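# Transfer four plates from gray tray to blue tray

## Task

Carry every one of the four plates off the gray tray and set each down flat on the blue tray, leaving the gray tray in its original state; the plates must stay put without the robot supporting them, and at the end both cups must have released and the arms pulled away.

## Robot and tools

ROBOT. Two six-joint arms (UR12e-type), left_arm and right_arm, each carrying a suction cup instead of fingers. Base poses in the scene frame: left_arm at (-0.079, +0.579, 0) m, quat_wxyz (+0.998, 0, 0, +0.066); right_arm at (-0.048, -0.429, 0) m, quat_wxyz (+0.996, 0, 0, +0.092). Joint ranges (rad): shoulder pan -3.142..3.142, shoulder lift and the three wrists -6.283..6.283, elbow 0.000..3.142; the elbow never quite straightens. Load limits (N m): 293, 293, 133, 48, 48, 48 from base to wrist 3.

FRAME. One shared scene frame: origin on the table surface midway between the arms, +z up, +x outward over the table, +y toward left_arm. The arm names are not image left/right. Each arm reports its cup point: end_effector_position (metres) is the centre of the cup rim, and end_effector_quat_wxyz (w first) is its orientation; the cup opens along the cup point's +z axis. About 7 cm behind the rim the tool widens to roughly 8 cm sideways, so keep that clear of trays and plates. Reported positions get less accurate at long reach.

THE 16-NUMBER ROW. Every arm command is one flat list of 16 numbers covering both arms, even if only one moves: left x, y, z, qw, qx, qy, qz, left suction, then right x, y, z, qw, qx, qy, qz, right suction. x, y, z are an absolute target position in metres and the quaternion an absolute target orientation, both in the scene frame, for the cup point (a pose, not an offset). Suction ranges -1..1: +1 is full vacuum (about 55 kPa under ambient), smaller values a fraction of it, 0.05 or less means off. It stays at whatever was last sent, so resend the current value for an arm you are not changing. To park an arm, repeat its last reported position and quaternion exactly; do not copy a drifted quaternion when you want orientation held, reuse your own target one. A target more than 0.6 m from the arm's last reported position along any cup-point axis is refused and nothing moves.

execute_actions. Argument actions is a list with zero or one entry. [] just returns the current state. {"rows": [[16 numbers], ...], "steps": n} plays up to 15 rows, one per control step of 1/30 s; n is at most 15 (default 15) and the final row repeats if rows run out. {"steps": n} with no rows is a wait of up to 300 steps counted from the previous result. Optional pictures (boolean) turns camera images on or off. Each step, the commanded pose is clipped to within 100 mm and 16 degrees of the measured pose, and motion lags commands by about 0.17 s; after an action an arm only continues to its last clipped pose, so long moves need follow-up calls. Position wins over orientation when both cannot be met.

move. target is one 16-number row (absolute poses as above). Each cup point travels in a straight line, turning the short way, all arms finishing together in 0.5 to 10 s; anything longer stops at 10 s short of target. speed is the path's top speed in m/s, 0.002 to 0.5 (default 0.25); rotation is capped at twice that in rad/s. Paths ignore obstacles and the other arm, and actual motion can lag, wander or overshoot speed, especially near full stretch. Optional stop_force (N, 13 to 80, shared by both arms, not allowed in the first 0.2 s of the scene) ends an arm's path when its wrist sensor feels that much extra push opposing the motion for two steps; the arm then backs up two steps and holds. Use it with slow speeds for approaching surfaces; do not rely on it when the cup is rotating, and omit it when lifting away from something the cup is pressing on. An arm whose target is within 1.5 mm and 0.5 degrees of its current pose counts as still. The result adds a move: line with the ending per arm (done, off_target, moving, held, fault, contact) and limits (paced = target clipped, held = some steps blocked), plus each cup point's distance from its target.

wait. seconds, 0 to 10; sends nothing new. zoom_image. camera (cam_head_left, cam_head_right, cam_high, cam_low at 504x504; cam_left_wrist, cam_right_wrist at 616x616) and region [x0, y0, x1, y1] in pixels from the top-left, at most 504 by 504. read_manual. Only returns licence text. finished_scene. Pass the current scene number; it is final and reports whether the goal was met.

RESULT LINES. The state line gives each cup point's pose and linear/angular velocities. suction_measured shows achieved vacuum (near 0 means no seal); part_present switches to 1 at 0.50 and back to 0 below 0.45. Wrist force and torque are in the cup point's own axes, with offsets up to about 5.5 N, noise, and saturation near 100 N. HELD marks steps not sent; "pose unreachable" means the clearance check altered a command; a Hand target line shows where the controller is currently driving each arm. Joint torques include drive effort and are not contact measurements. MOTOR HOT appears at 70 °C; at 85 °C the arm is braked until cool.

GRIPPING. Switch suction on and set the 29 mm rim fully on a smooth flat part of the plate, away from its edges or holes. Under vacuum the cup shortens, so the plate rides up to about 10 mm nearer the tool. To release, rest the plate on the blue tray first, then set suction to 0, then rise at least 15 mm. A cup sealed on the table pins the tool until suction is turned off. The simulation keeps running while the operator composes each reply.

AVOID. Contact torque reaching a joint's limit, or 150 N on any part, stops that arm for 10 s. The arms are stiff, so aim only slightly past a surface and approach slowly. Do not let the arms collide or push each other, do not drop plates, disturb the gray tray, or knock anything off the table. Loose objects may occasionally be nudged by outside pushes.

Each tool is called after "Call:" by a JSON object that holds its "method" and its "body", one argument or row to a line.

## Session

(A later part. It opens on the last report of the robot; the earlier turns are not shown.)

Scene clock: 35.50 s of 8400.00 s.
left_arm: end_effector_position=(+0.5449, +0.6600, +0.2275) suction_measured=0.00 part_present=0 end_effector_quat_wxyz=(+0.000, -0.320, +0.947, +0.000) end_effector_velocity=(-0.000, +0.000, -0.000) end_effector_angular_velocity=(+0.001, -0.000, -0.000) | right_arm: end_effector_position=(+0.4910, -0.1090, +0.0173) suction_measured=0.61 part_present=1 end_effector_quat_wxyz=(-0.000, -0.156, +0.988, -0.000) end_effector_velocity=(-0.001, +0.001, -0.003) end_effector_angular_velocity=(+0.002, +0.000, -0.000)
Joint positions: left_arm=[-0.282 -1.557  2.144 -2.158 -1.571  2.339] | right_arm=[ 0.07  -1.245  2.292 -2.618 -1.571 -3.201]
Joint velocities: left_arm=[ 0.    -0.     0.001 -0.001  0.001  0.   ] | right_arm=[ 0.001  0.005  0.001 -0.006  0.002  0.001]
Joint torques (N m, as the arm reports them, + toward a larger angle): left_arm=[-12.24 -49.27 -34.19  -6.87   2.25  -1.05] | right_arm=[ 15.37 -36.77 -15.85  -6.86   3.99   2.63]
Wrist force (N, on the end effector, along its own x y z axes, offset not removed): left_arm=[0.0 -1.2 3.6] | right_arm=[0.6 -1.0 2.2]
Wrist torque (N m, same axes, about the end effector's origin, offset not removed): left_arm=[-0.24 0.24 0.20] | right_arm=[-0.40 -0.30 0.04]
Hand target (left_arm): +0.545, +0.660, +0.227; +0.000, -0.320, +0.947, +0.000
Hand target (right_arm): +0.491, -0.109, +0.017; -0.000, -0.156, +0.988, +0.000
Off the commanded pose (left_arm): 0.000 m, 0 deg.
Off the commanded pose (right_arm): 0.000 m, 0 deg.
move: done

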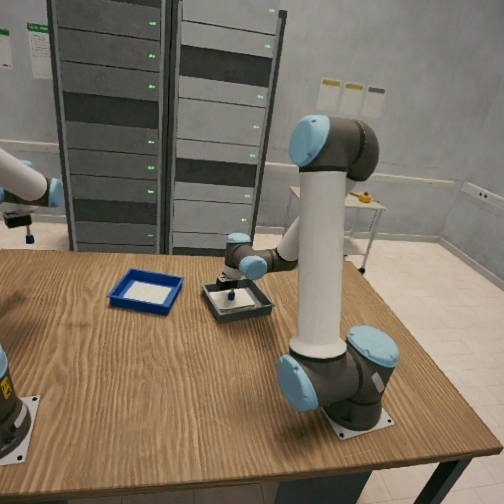

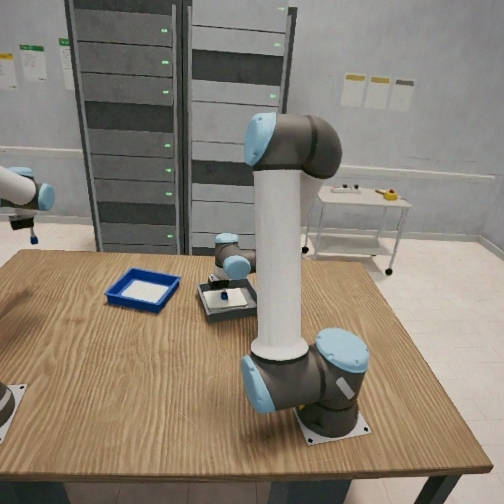

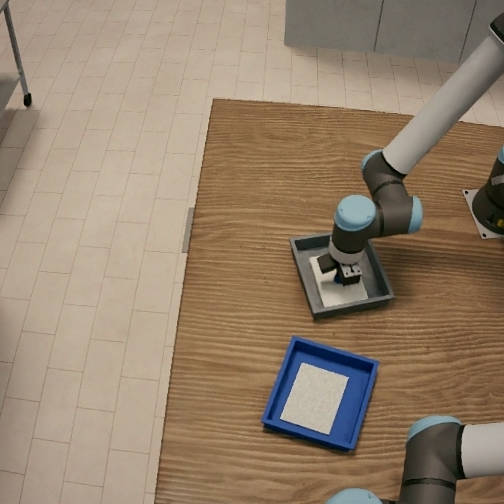

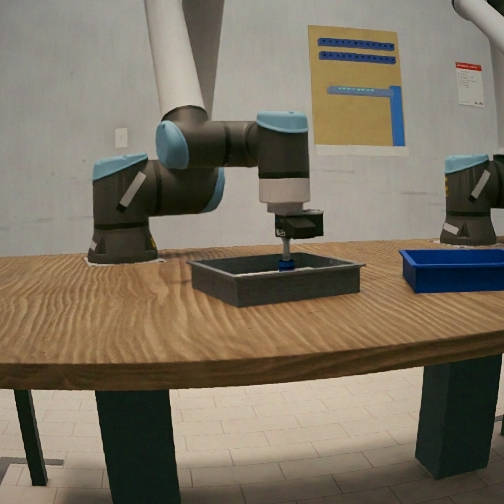

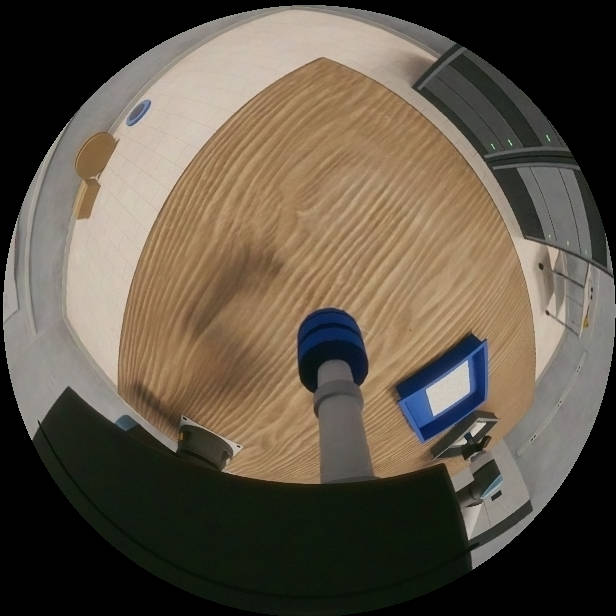

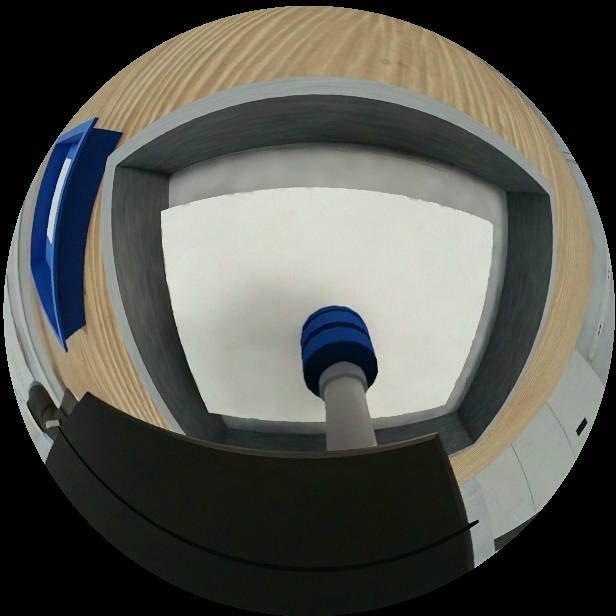

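Call:
{"method": "move", "body": {
  "target": [0.5449,0.66,0.2275,0,-0.32,0.947,0,0, 0.492,-0.113,0.07,0,-0.156,0.988,0,1],
  "speed": 0.15
}}

Call:
{"method": "move", "body": {
  "target": [0.5449,0.66,0.2275,0,-0.32,0.947,0,0, 0.551,0.240,0.07,0,0.118,0.993,0,1],
  "speed": 0.4
}}

Scene clock: 37.40 s of 8400.00 s.
left_arm: end_effector_position=(+0.5449, +0.6600, +0.2275) suction_measured=0.00 part_present=0 end_effector_quat_wxyz=(+0.000, -0.320, +0.947, +0.000) end_effector_velocity=(+0.000, -0.000, +0.000) end_effector_angular_velocity=(+0.000, -0.000, -0.001) | right_arm: end_effector_position=(+0.4920, -0.1130, +0.0697) suction_measured=0.99 part_present=1 end_effector_quat_wxyz=(+0.000, -0.156, +0.988, +0.000) end_effector_velocity=(+0.001, -0.000, +0.003) end_effector_angular_velocity=(-0.001, -0.001, -0.001)
Joint positions: left_arm=[-0.282 -1.557  2.144 -2.158 -1.571  2.339] | right_arm=[ 0.063 -1.341  2.272 -2.502 -1.571 -3.208]
Joint velocities: left_arm=[-0.     0.001 -0.001  0.     0.     0.001] | right_arm=[-0.001 -0.005 -0.002  0.006 -0.001  0.   ]
Joint torques (N m, as the arm reports them, + toward a larger angle): left_arm=[-11.98 -49.59 -35.18  -7.08   2.19  -0.94] | right_arm=[-19.81 -62.49 -38.16   0.14   2.86  -1.64]
Wrist force (N, on the end effector, along its own x y z axes, offset not removed): left_arm=[3.1 0.8 3.4] | right_arm=[-1.0 -0.9 -0.4]
Wrist torque (N m, same axes, about the end effector's origin, offset not removed): left_arm=[-0.13 -0.13 0.23] | right_arm=[-0.39 -0.05 0.08]
Hand target (left_arm): +0.545, +0.660, +0.228; +0.000, -0.320, +0.947, +0.000
Hand target (right_arm): +0.492, -0.113, +0.070; +0.000, -0.156, +0.988, -0.000
Off the commanded pose (left_arm): 0.000 m, 0 deg.
Off the commanded pose (right_arm): 0.000 m, 0 deg.
move: done

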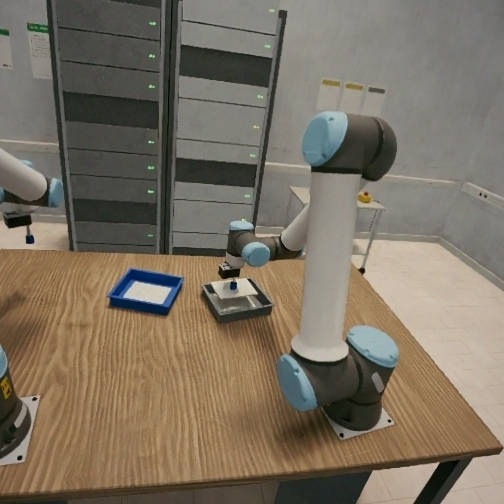

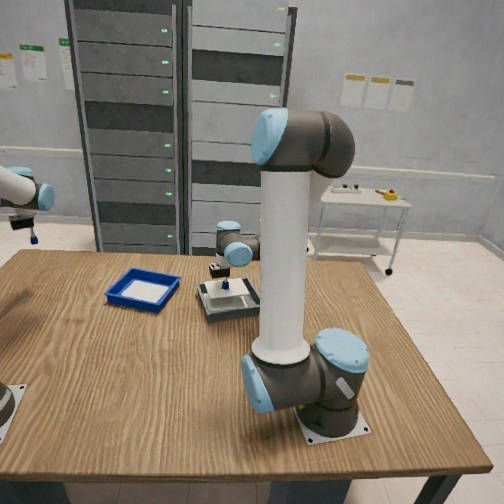

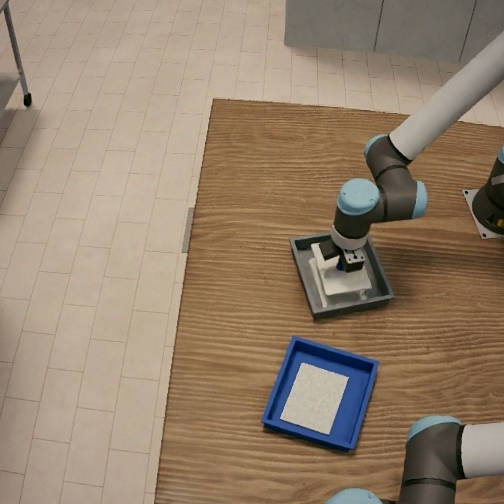

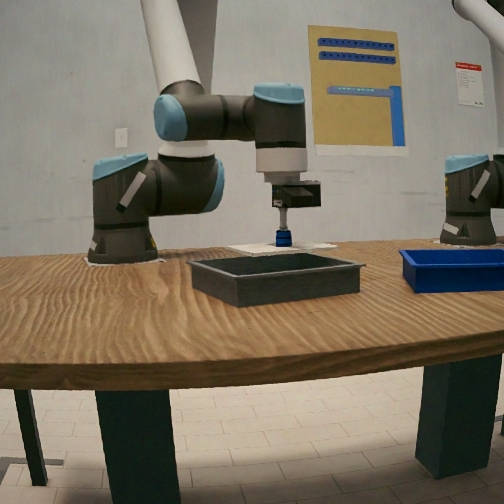

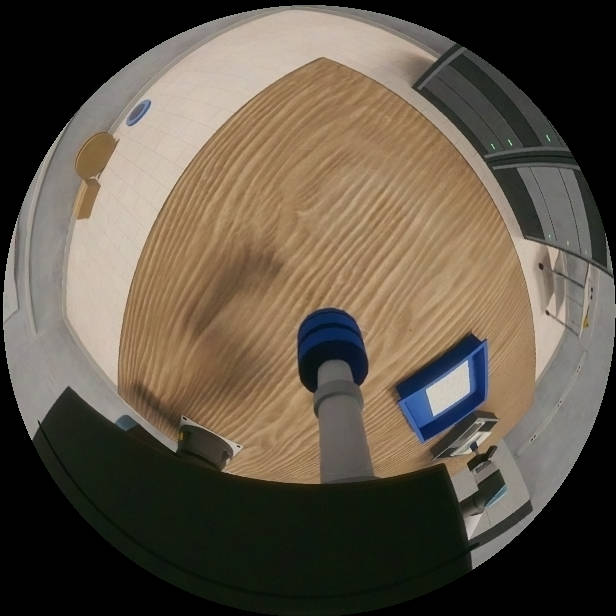

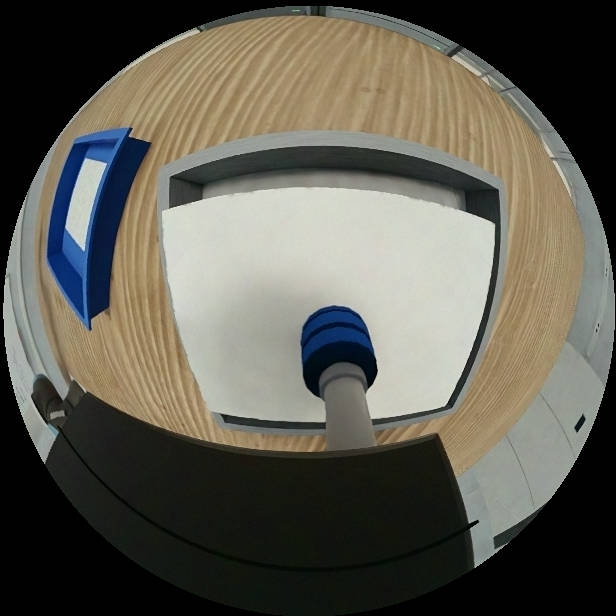

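Scene clock: 39.13 s of 8400.00 s.
left_arm: end_effector_position=(+0.5449, +0.6600, +0.2275) suction_measured=0.00 part_present=0 end_effector_quat_wxyz=(+0.000, -0.320, +0.947, +0.000) end_effector_velocity=(-0.000, -0.000, -0.000) end_effector_angular_velocity=(-0.001, +0.001, +0.000) | right_arm: end_effector_position=(+0.5507, +0.2399, +0.0702) suction_measured=0.98 part_present=1 end_effector_quat_wxyz=(+0.000, +0.118, +0.993, +0.000) end_effector_velocity=(+0.002, +0.002, -0.000) end_effector_angular_velocity=(-0.001, +0.000, -0.005)
Joint positions: left_arm=[-0.282 -1.557  2.144 -2.158 -1.571  2.339] | right_arm=[ 0.461 -1.     1.721 -2.292 -1.571 -2.26 ]
Joint velocities: left_arm=[ 0.     0.    -0.     0.    -0.001  0.   ] | right_arm=[ 0.001  0.003 -0.006  0.003 -0.001  0.005]
Joint torques (N m, as the arm reports them, + toward a larger angle): left_arm=[-11.67 -50.48 -34.1   -7.39   2.41  -1.62] | right_arm=[ 15.88 -66.97 -44.72   0.07  -3.74   2.42]
Wrist force (N, on the end effector, along its own x y z axes, offset not removed): left_arm=[3.8 1.0 5.2] | right_arm=[0.4 -0.9 0.2]
Wrist torque (N m, same axes, about the end effector's origin, offset not removed): left_arm=[-0.07 -0.30 0.14] | right_arm=[-0.44 -0.23 0.07]
Hand target (left_arm): +0.545, +0.660, +0.228; +0.000, -0.320, +0.947, +0.000
Hand target (right_arm): +0.551, +0.240, +0.070; +0.000, +0.118, +0.993, +0.000
Off the commanded pose (left_arm): 0.000 m, 0 deg.
Off the commanded pose (right_arm): 0.000 m, 0 deg.
move: done

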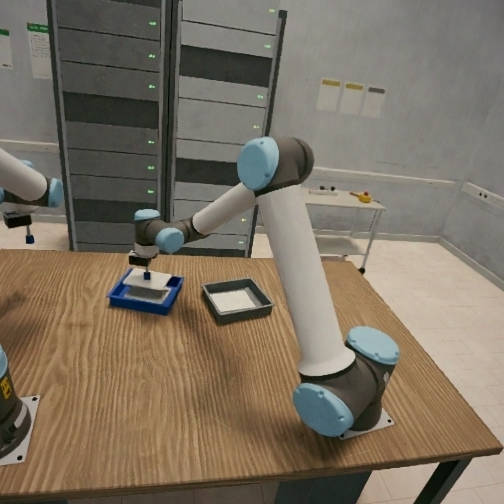

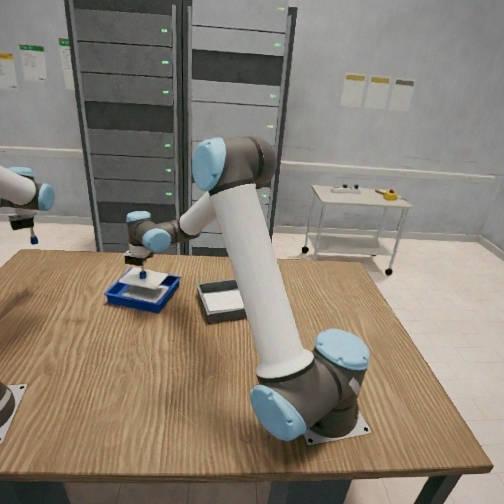

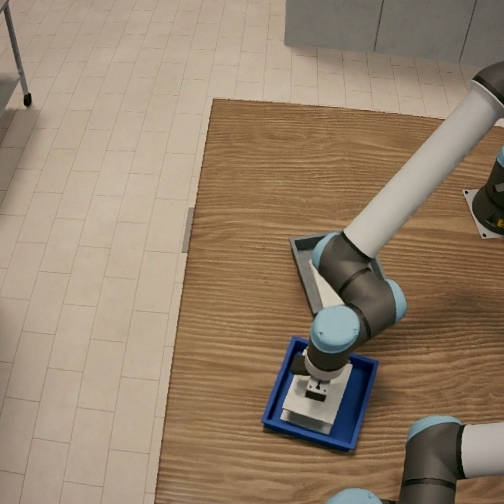

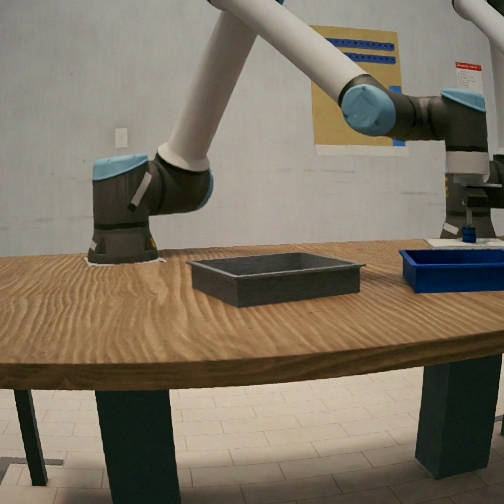

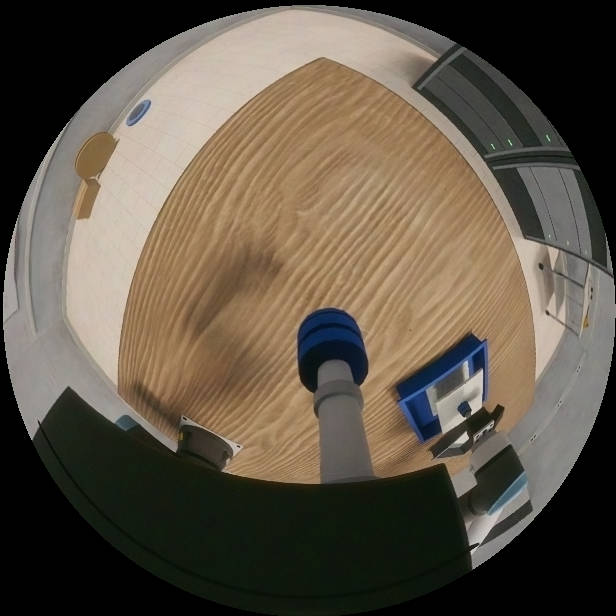

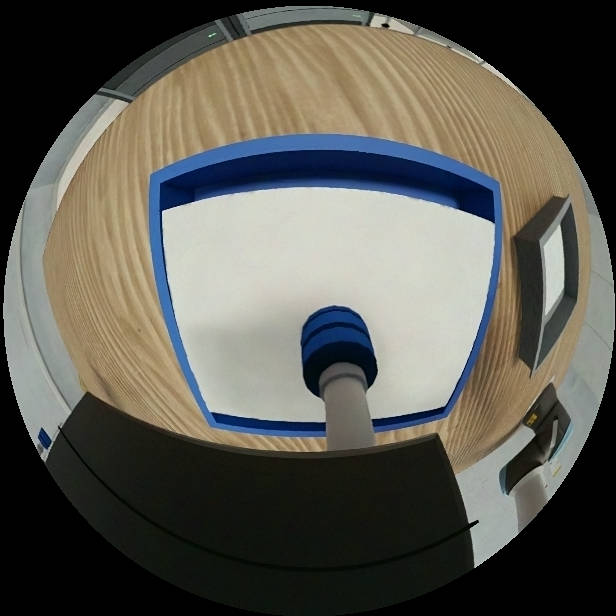

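Call:
{"method": "move", "body": {
  "target": [0.5449,0.66,0.2275,0,-0.32,0.947,0,0, 0.551,0.240,0.009,0,0.118,0.993,0,1],
  "speed": 0.12
}}

Call:
{"method": "move", "body": {
  "target": [0.5449,0.66,0.2275,0,-0.32,0.947,0,0, 0.551,0.240,0.003,0,0.118,0.993,0,1],
  "speed": 0.004,
  "stop_force": 13
}}

Scene clock: 42.30 s of 8400.00 s.
left_arm: end_effector_position=(+0.5449, +0.6600, +0.2275) suction_measured=0.00 part_present=0 end_effector_quat_wxyz=(+0.000, -0.320, +0.947, +0.000) end_effector_velocity=(-0.001, +0.000, -0.001) end_effector_angular_velocity=(+0.000, +0.001, +0.000) | right_arm: end_effector_position=(+0.5510, +0.2400, +0.0093) suction_measured=1.00 part_present=1 end_effector_quat_wxyz=(-0.000, +0.118, +0.993, -0.000) end_effector_velocity=(+0.001, +0.000, -0.002) end_effector_angular_velocity=(+0.001, -0.002, -0.000)
Joint positions: left_arm=[-0.282 -1.557  2.144 -2.158 -1.571  2.339] | right_arm=[ 0.461 -0.93   1.739 -2.38  -1.571 -2.26 ]
Joint velocities: left_arm=[-0.     0.     0.001 -0.001 -0.    -0.   ] | right_arm=[-0.     0.004 -0.    -0.006  0.    -0.   ]
Joint torques (N m, as the arm reports them, + toward a larger angle): left_arm=[-11.99 -50.09 -34.09  -6.91   2.41  -1.75] | right_arm=[-19.92 -65.82 -23.96  -6.99  -3.86  -1.4 ]
Wrist force (N, on the end effector, along its own x y z axes, offset not removed): left_arm=[2.8 -1.5 3.2] | right_arm=[0.1 -1.4 0.8]
Wrist torque (N m, same axes, about the end effector's origin, offset not removed): left_arm=[-0.26 0.01 0.20] | right_arm=[-0.50 -0.14 -0.04]
Hand target (left_arm): +0.545, +0.660, +0.228; +0.000, -0.320, +0.947, +0.000
Hand target (right_arm): +0.551, +0.240, +0.009; -0.000, +0.118, +0.993, -0.000
Off the commanded pose (left_arm): 0.000 m, 0 deg.
Off the commanded pose (right_arm): 0.000 m, 0 deg.
move: done

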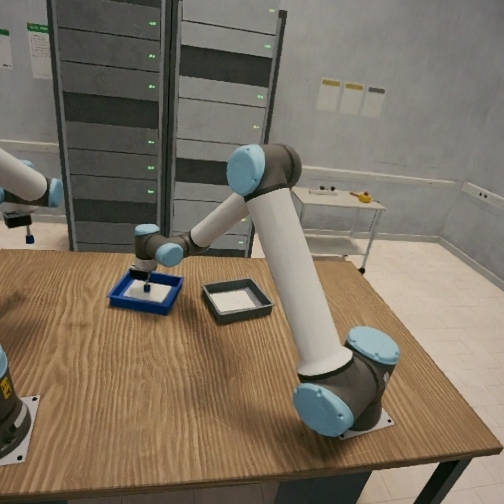

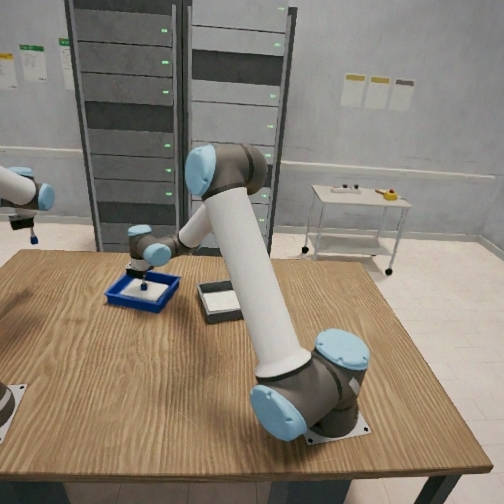

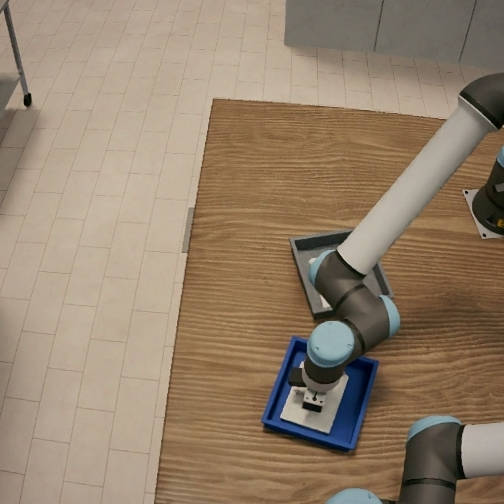

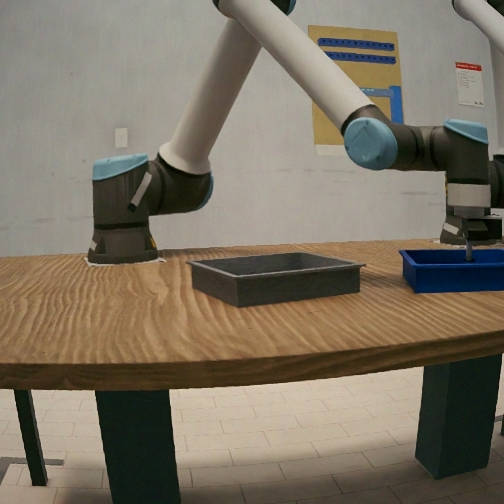

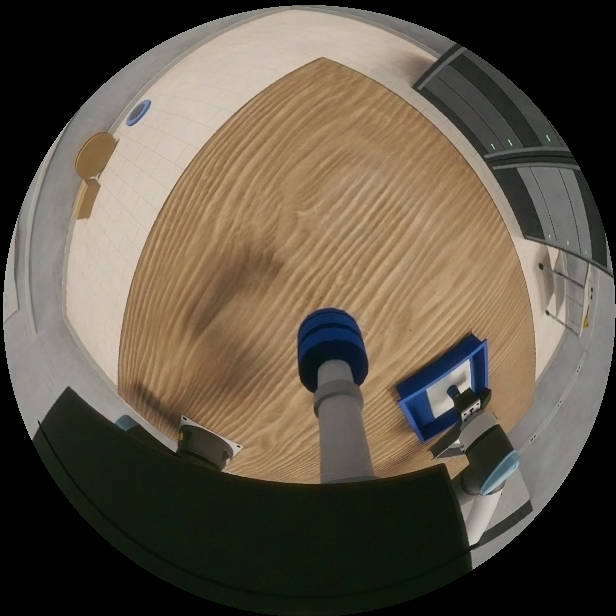

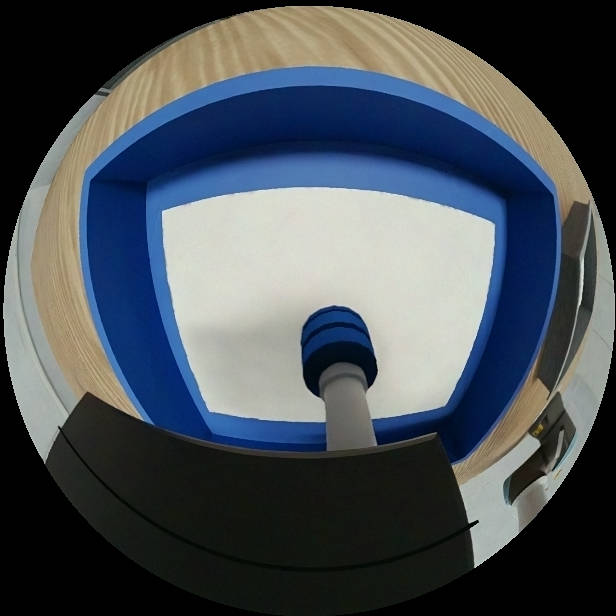

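Scene clock: 43.47 s of 8400.00 s.
left_arm: end_effector_position=(+0.5449, +0.6600, +0.2275) suction_measured=0.00 part_present=0 end_effector_quat_wxyz=(+0.000, -0.320, +0.947, +0.000) end_effector_velocity=(+0.000, +0.000, +0.000) end_effector_angular_velocity=(+0.001, -0.000, +0.000) | right_arm: end_effector_position=(+0.5511, +0.2401, +0.0063) suction_measured=0.98 part_present=1 end_effector_quat_wxyz=(+0.000, +0.118, +0.993, +0.000) end_effector_velocity=(-0.000, -0.000, +0.000) end_effector_angular_velocity=(-0.000, +0.001, +0.001)
Joint positions: left_arm=[-0.282 -1.557  2.144 -2.158 -1.571  2.339] | right_arm=[ 0.461 -0.926  1.74  -2.384 -1.571 -2.26 ]
Joint velocities: left_arm=[ 0.     0.    -0.    -0.     0.001 -0.   ] | right_arm=[-0.    -0.001  0.     0.001  0.001 -0.001]
Joint torques (N m, as the arm reports them, + toward a larger angle): left_arm=[-12.73 -47.4  -34.15  -6.76   1.97  -1.39] | right_arm=[-18.42 -76.07 -16.68   1.12  -3.72  -1.08]
Wrist force (N, on the end effector, along its own x y z axes, offset not removed): left_arm=[0.6 2.2 4.7] | right_arm=[4.9 -7.9 -26.0]
Wrist torque (N m, same axes, about the end effector's origin, offset not removed): left_arm=[0.11 0.20 0.15] | right_arm=[-0.65 -0.25 -0.05]
Hand target (left_arm): +0.545, +0.660, +0.227; +0.000, -0.320, +0.947, +0.000
Hand target (right_arm): +0.551, +0.240, +0.007; +0.000, +0.118, +0.993, +0.000
Off the commanded pose (left_arm): 0.000 m, 0 deg.
Off the commanded pose (right_arm): 0.003 m, 0 deg.
move: contact (right_arm)

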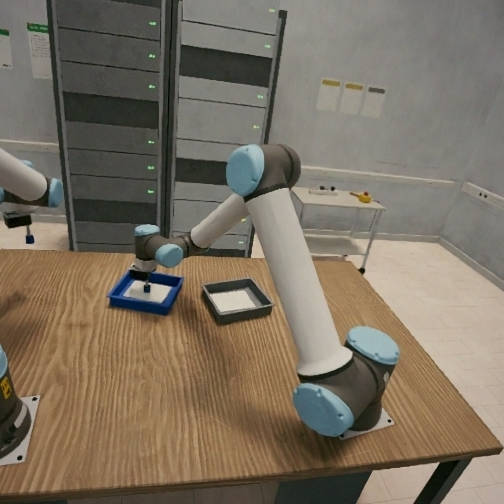

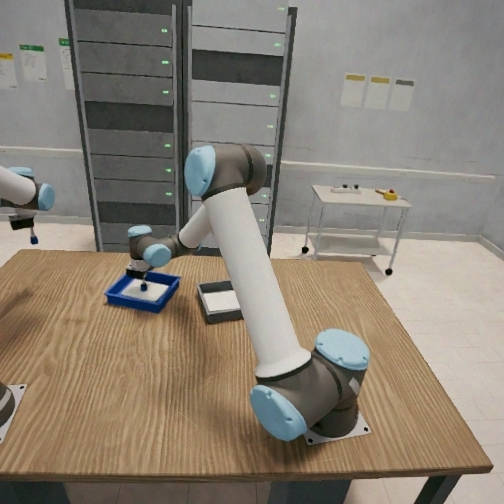

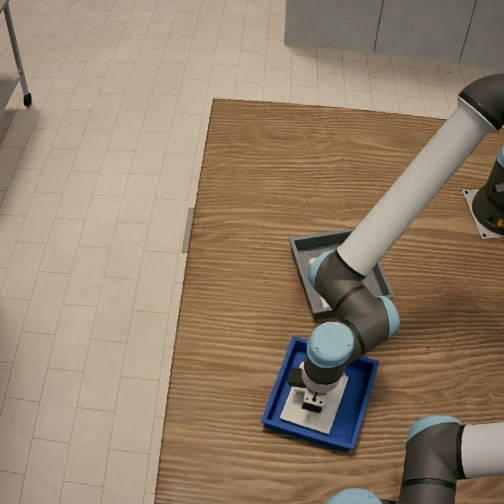

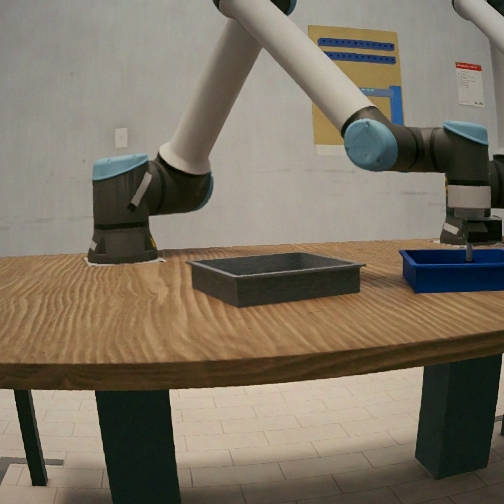

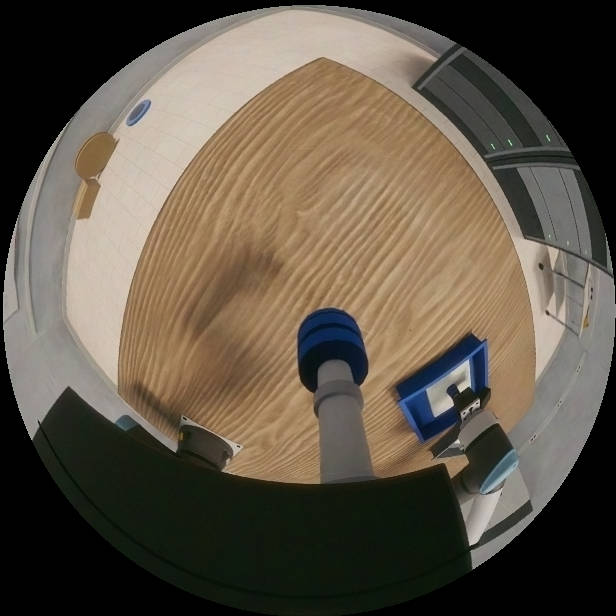

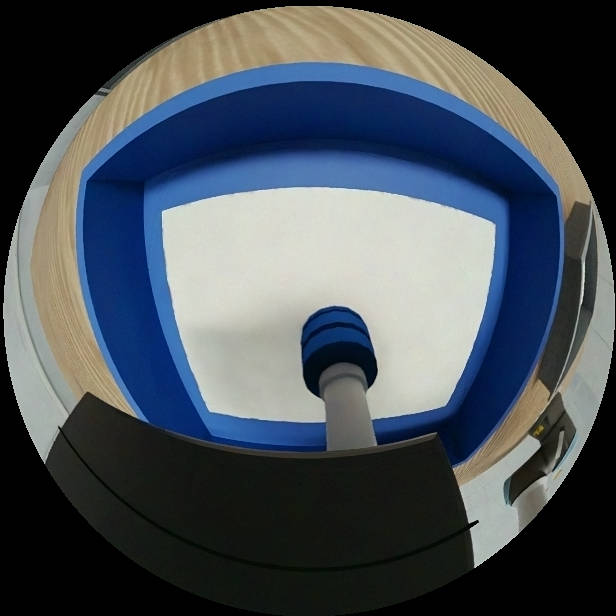

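Call:
{"method": "move", "body": {
  "target": [0.5449,0.66,0.2275,0,-0.32,0.947,0,0, 0.551,0.240,0.07,0,0.118,0.993,0,0],
  "speed": 0.25
}}

Call:
{"method": "move", "body": {
  "target": [0.5449,0.66,0.2275,0,-0.32,0.947,0,0, 0.489,-0.110,0.065,0,-0.156,0.988,0,0],
  "speed": 0.5
}}

Scene clock: 45.20 s of 8400.00 s.
left_arm: end_effector_position=(+0.5449, +0.6600, +0.2275) suction_measured=0.00 part_present=0 end_effector_quat_wxyz=(+0.000, -0.320, +0.947, +0.000) end_effector_velocity=(-0.000, -0.000, -0.000) end_effector_angular_velocity=(-0.000, +0.000, -0.000) | right_arm: end_effector_position=(+0.5510, +0.2400, +0.0697) suction_measured=0.00 part_present=0 end_effector_quat_wxyz=(+0.000, +0.118, +0.993, +0.000) end_effector_velocity=(-0.001, +0.000, +0.003) end_effector_angular_velocity=(+0.001, +0.001, +0.000)
Joint positions: left_arm=[-0.282 -1.557  2.144 -2.158 -1.571  2.339] | right_arm=[ 0.461 -0.999  1.721 -2.292 -1.571 -2.26 ]
Joint velocities: left_arm=[-0. -0.  0.  0. -0.  0.] | right_arm=[ 0.001 -0.004 -0.     0.004  0.001  0.   ]
Joint torques (N m, as the arm reports them, + toward a larger angle): left_arm=[-11.89 -49.27 -34.1   -6.33   2.    -1.27] | right_arm=[ -6.6  -96.93 -44.12  -0.16  -2.7    2.55]
Wrist force (N, on the end effector, along its own x y z axes, offset not removed): left_arm=[4.7 1.2 1.2] | right_arm=[1.3 -1.9 1.8]
Wrist torque (N m, same axes, about the end effector's origin, offset not removed): left_arm=[-0.04 -0.34 0.18] | right_arm=[-0.52 -0.32 0.06]
Hand target (left_arm): +0.545, +0.660, +0.228; +0.000, -0.320, +0.947, +0.000
Hand target (right_arm): +0.551, +0.240, +0.070; +0.000, +0.118, +0.993, +0.000
Off the commanded pose (left_arm): 0.000 m, 0 deg.
Off the commanded pose (right_arm): 0.000 m, 0 deg.
move: done

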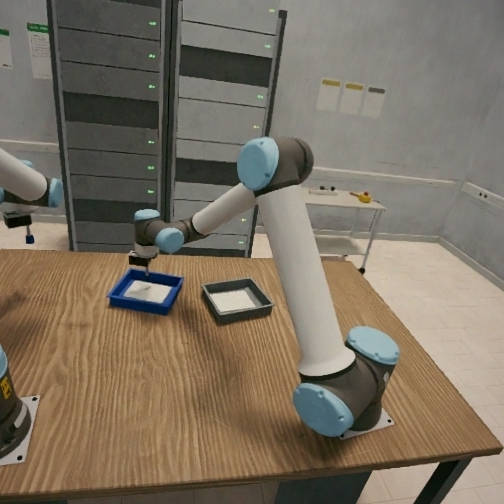

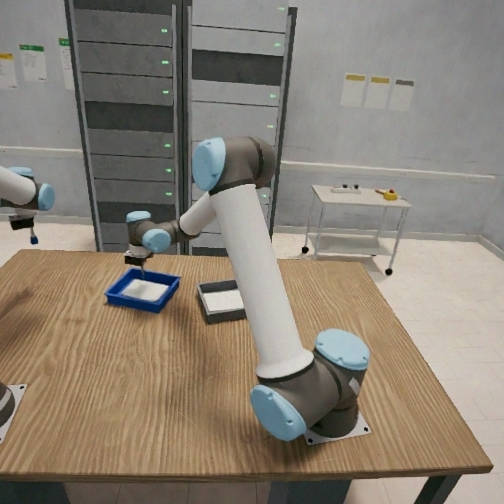

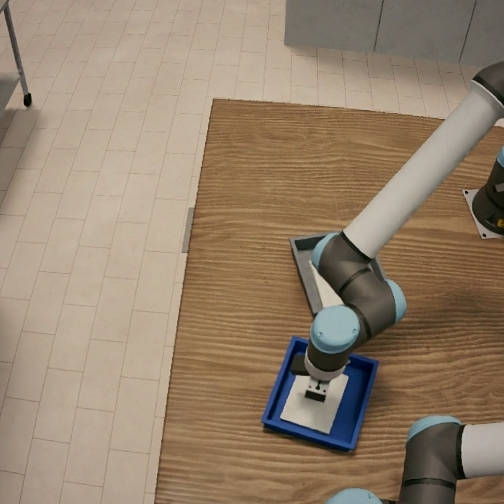

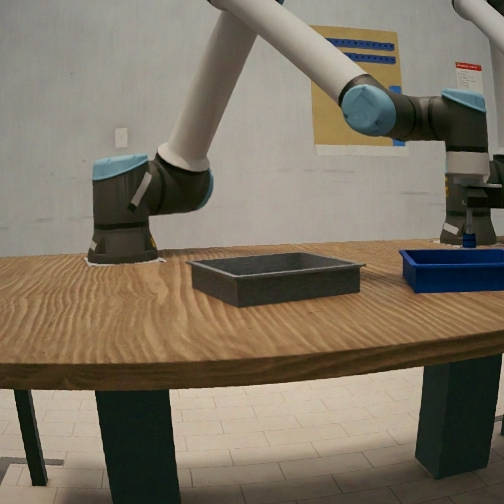

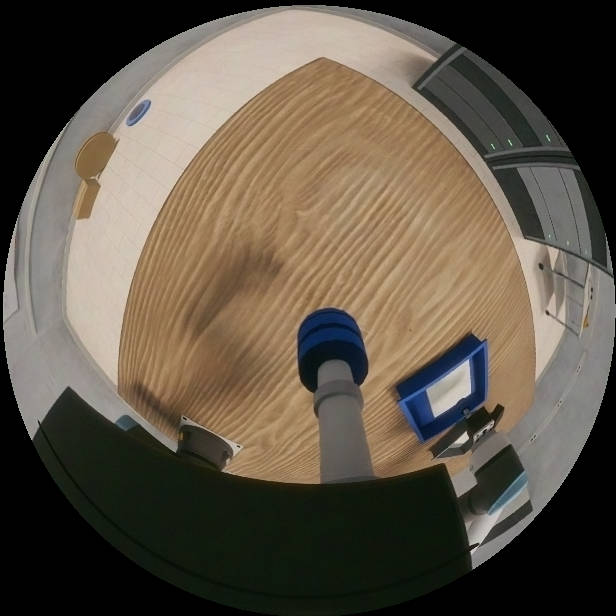

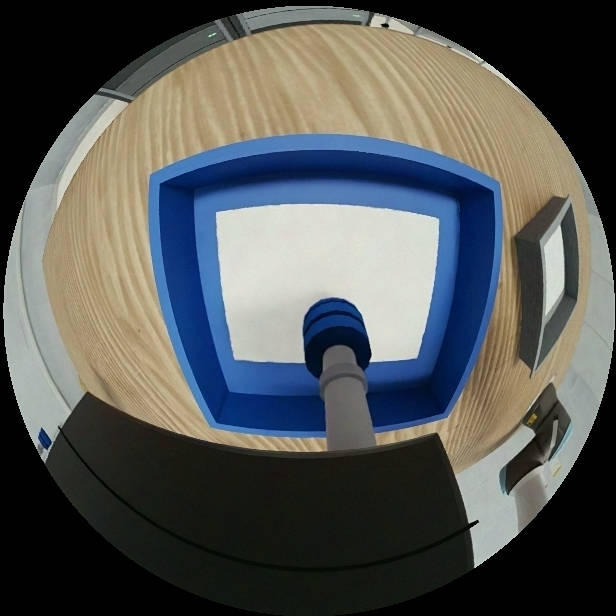

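Scene clock: 46.83 s of 8400.00 s.
left_arm: end_effector_position=(+0.5449, +0.6600, +0.2275) suction_measured=0.00 part_present=0 end_effector_quat_wxyz=(+0.000, -0.320, +0.947, +0.000) end_effector_velocity=(+0.000, -0.001, +0.000) end_effector_angular_velocity=(-0.002, -0.000, -0.000) | right_arm: end_effector_position=(+0.4892, -0.1098, +0.0648) suction_measured=0.00 part_present=0 end_effector_quat_wxyz=(-0.000, -0.156, +0.988, -0.000) end_effector_velocity=(+0.000, -0.003, +0.000) end_effector_angular_velocity=(+0.002, +0.000, +0.005)
Joint positions: left_arm=[-0.282 -1.557  2.144 -2.158 -1.571  2.339] | right_arm=[ 0.069 -1.334  2.276 -2.513 -1.571 -3.201]
Joint velocities: left_arm=[-0.    -0.    -0.     0.    -0.002  0.   ] | right_arm=[-0.005 -0.002  0.002 -0.001  0.002 -0.01 ]
Joint torques (N m, as the arm reports them, + toward a larger angle): left_arm=[-13.71 -49.58 -34.    -6.54   1.86  -1.16] | right_arm=[-21.54 -63.31 -17.86  -6.69   3.9   -1.69]
Wrist force (N, on the end effector, along its own x y z axes, offset not removed): left_arm=[1.5 -0.6 2.3] | right_arm=[-0.8 0.2 2.9]
Wrist torque (N m, same axes, about the end effector's origin, offset not removed): left_arm=[-0.16 0.00 0.04] | right_arm=[-0.21 -0.01 -0.01]
Hand target (left_arm): +0.545, +0.660, +0.228; +0.000, -0.320, +0.947, +0.000
Hand target (right_arm): +0.489, -0.110, +0.065; -0.000, -0.156, +0.988, -0.000
Off the commanded pose (left_arm): 0.000 m, 0 deg.
Off the commanded pose (right_arm): 0.000 m, 0 deg.
move: done; limits=paced

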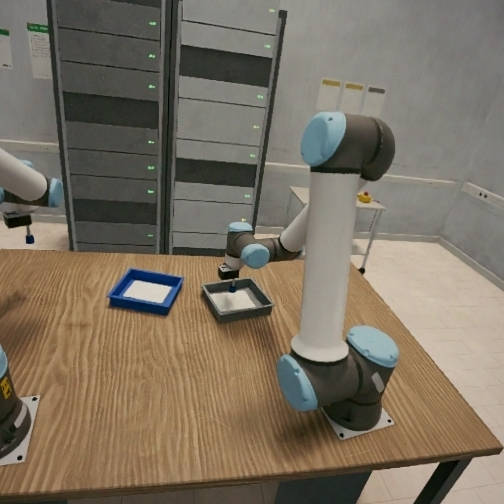

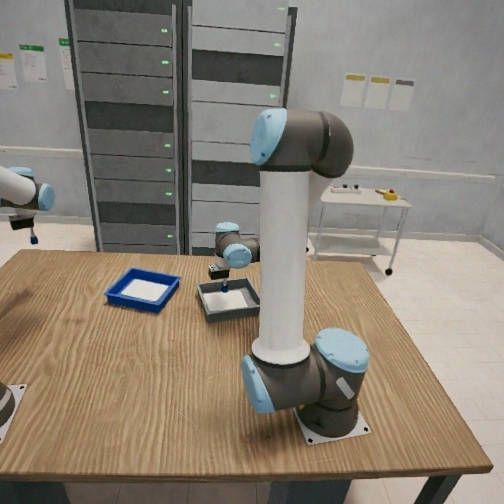

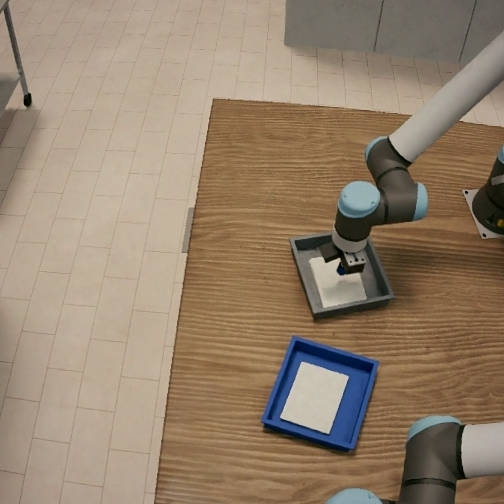

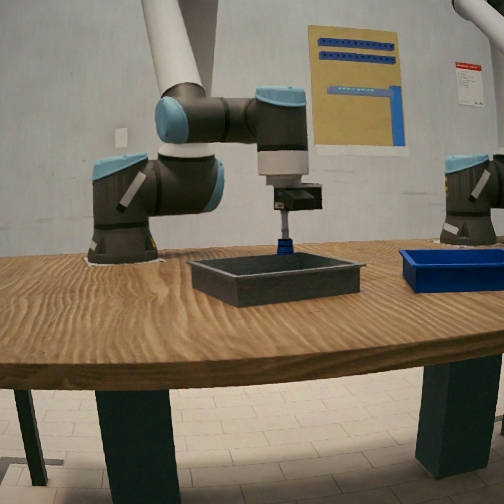

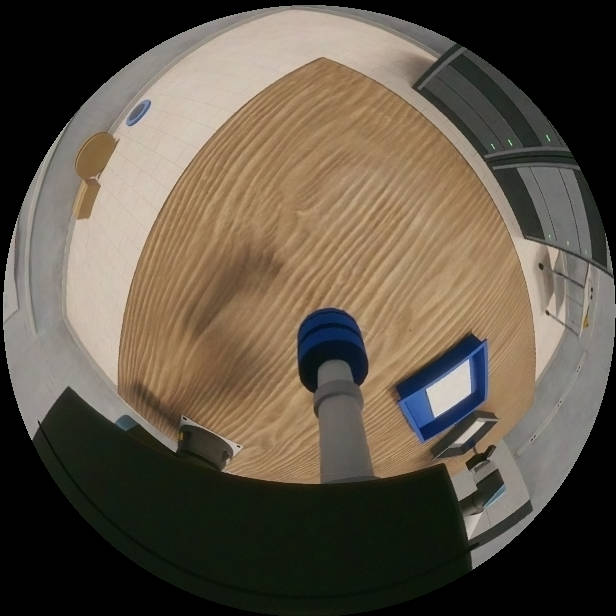

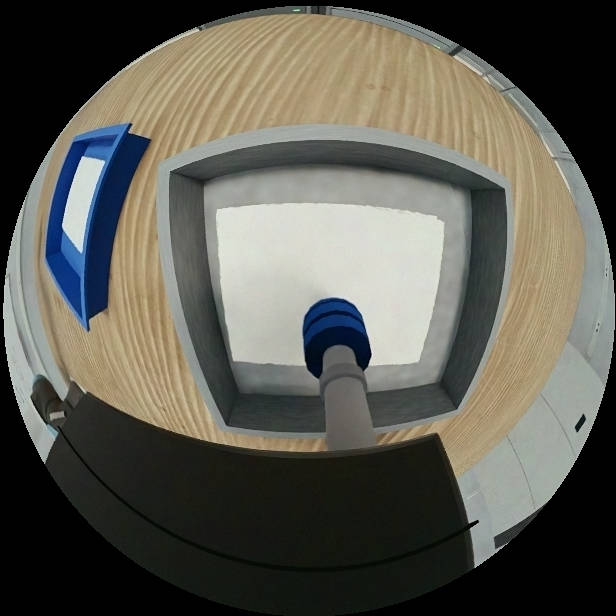

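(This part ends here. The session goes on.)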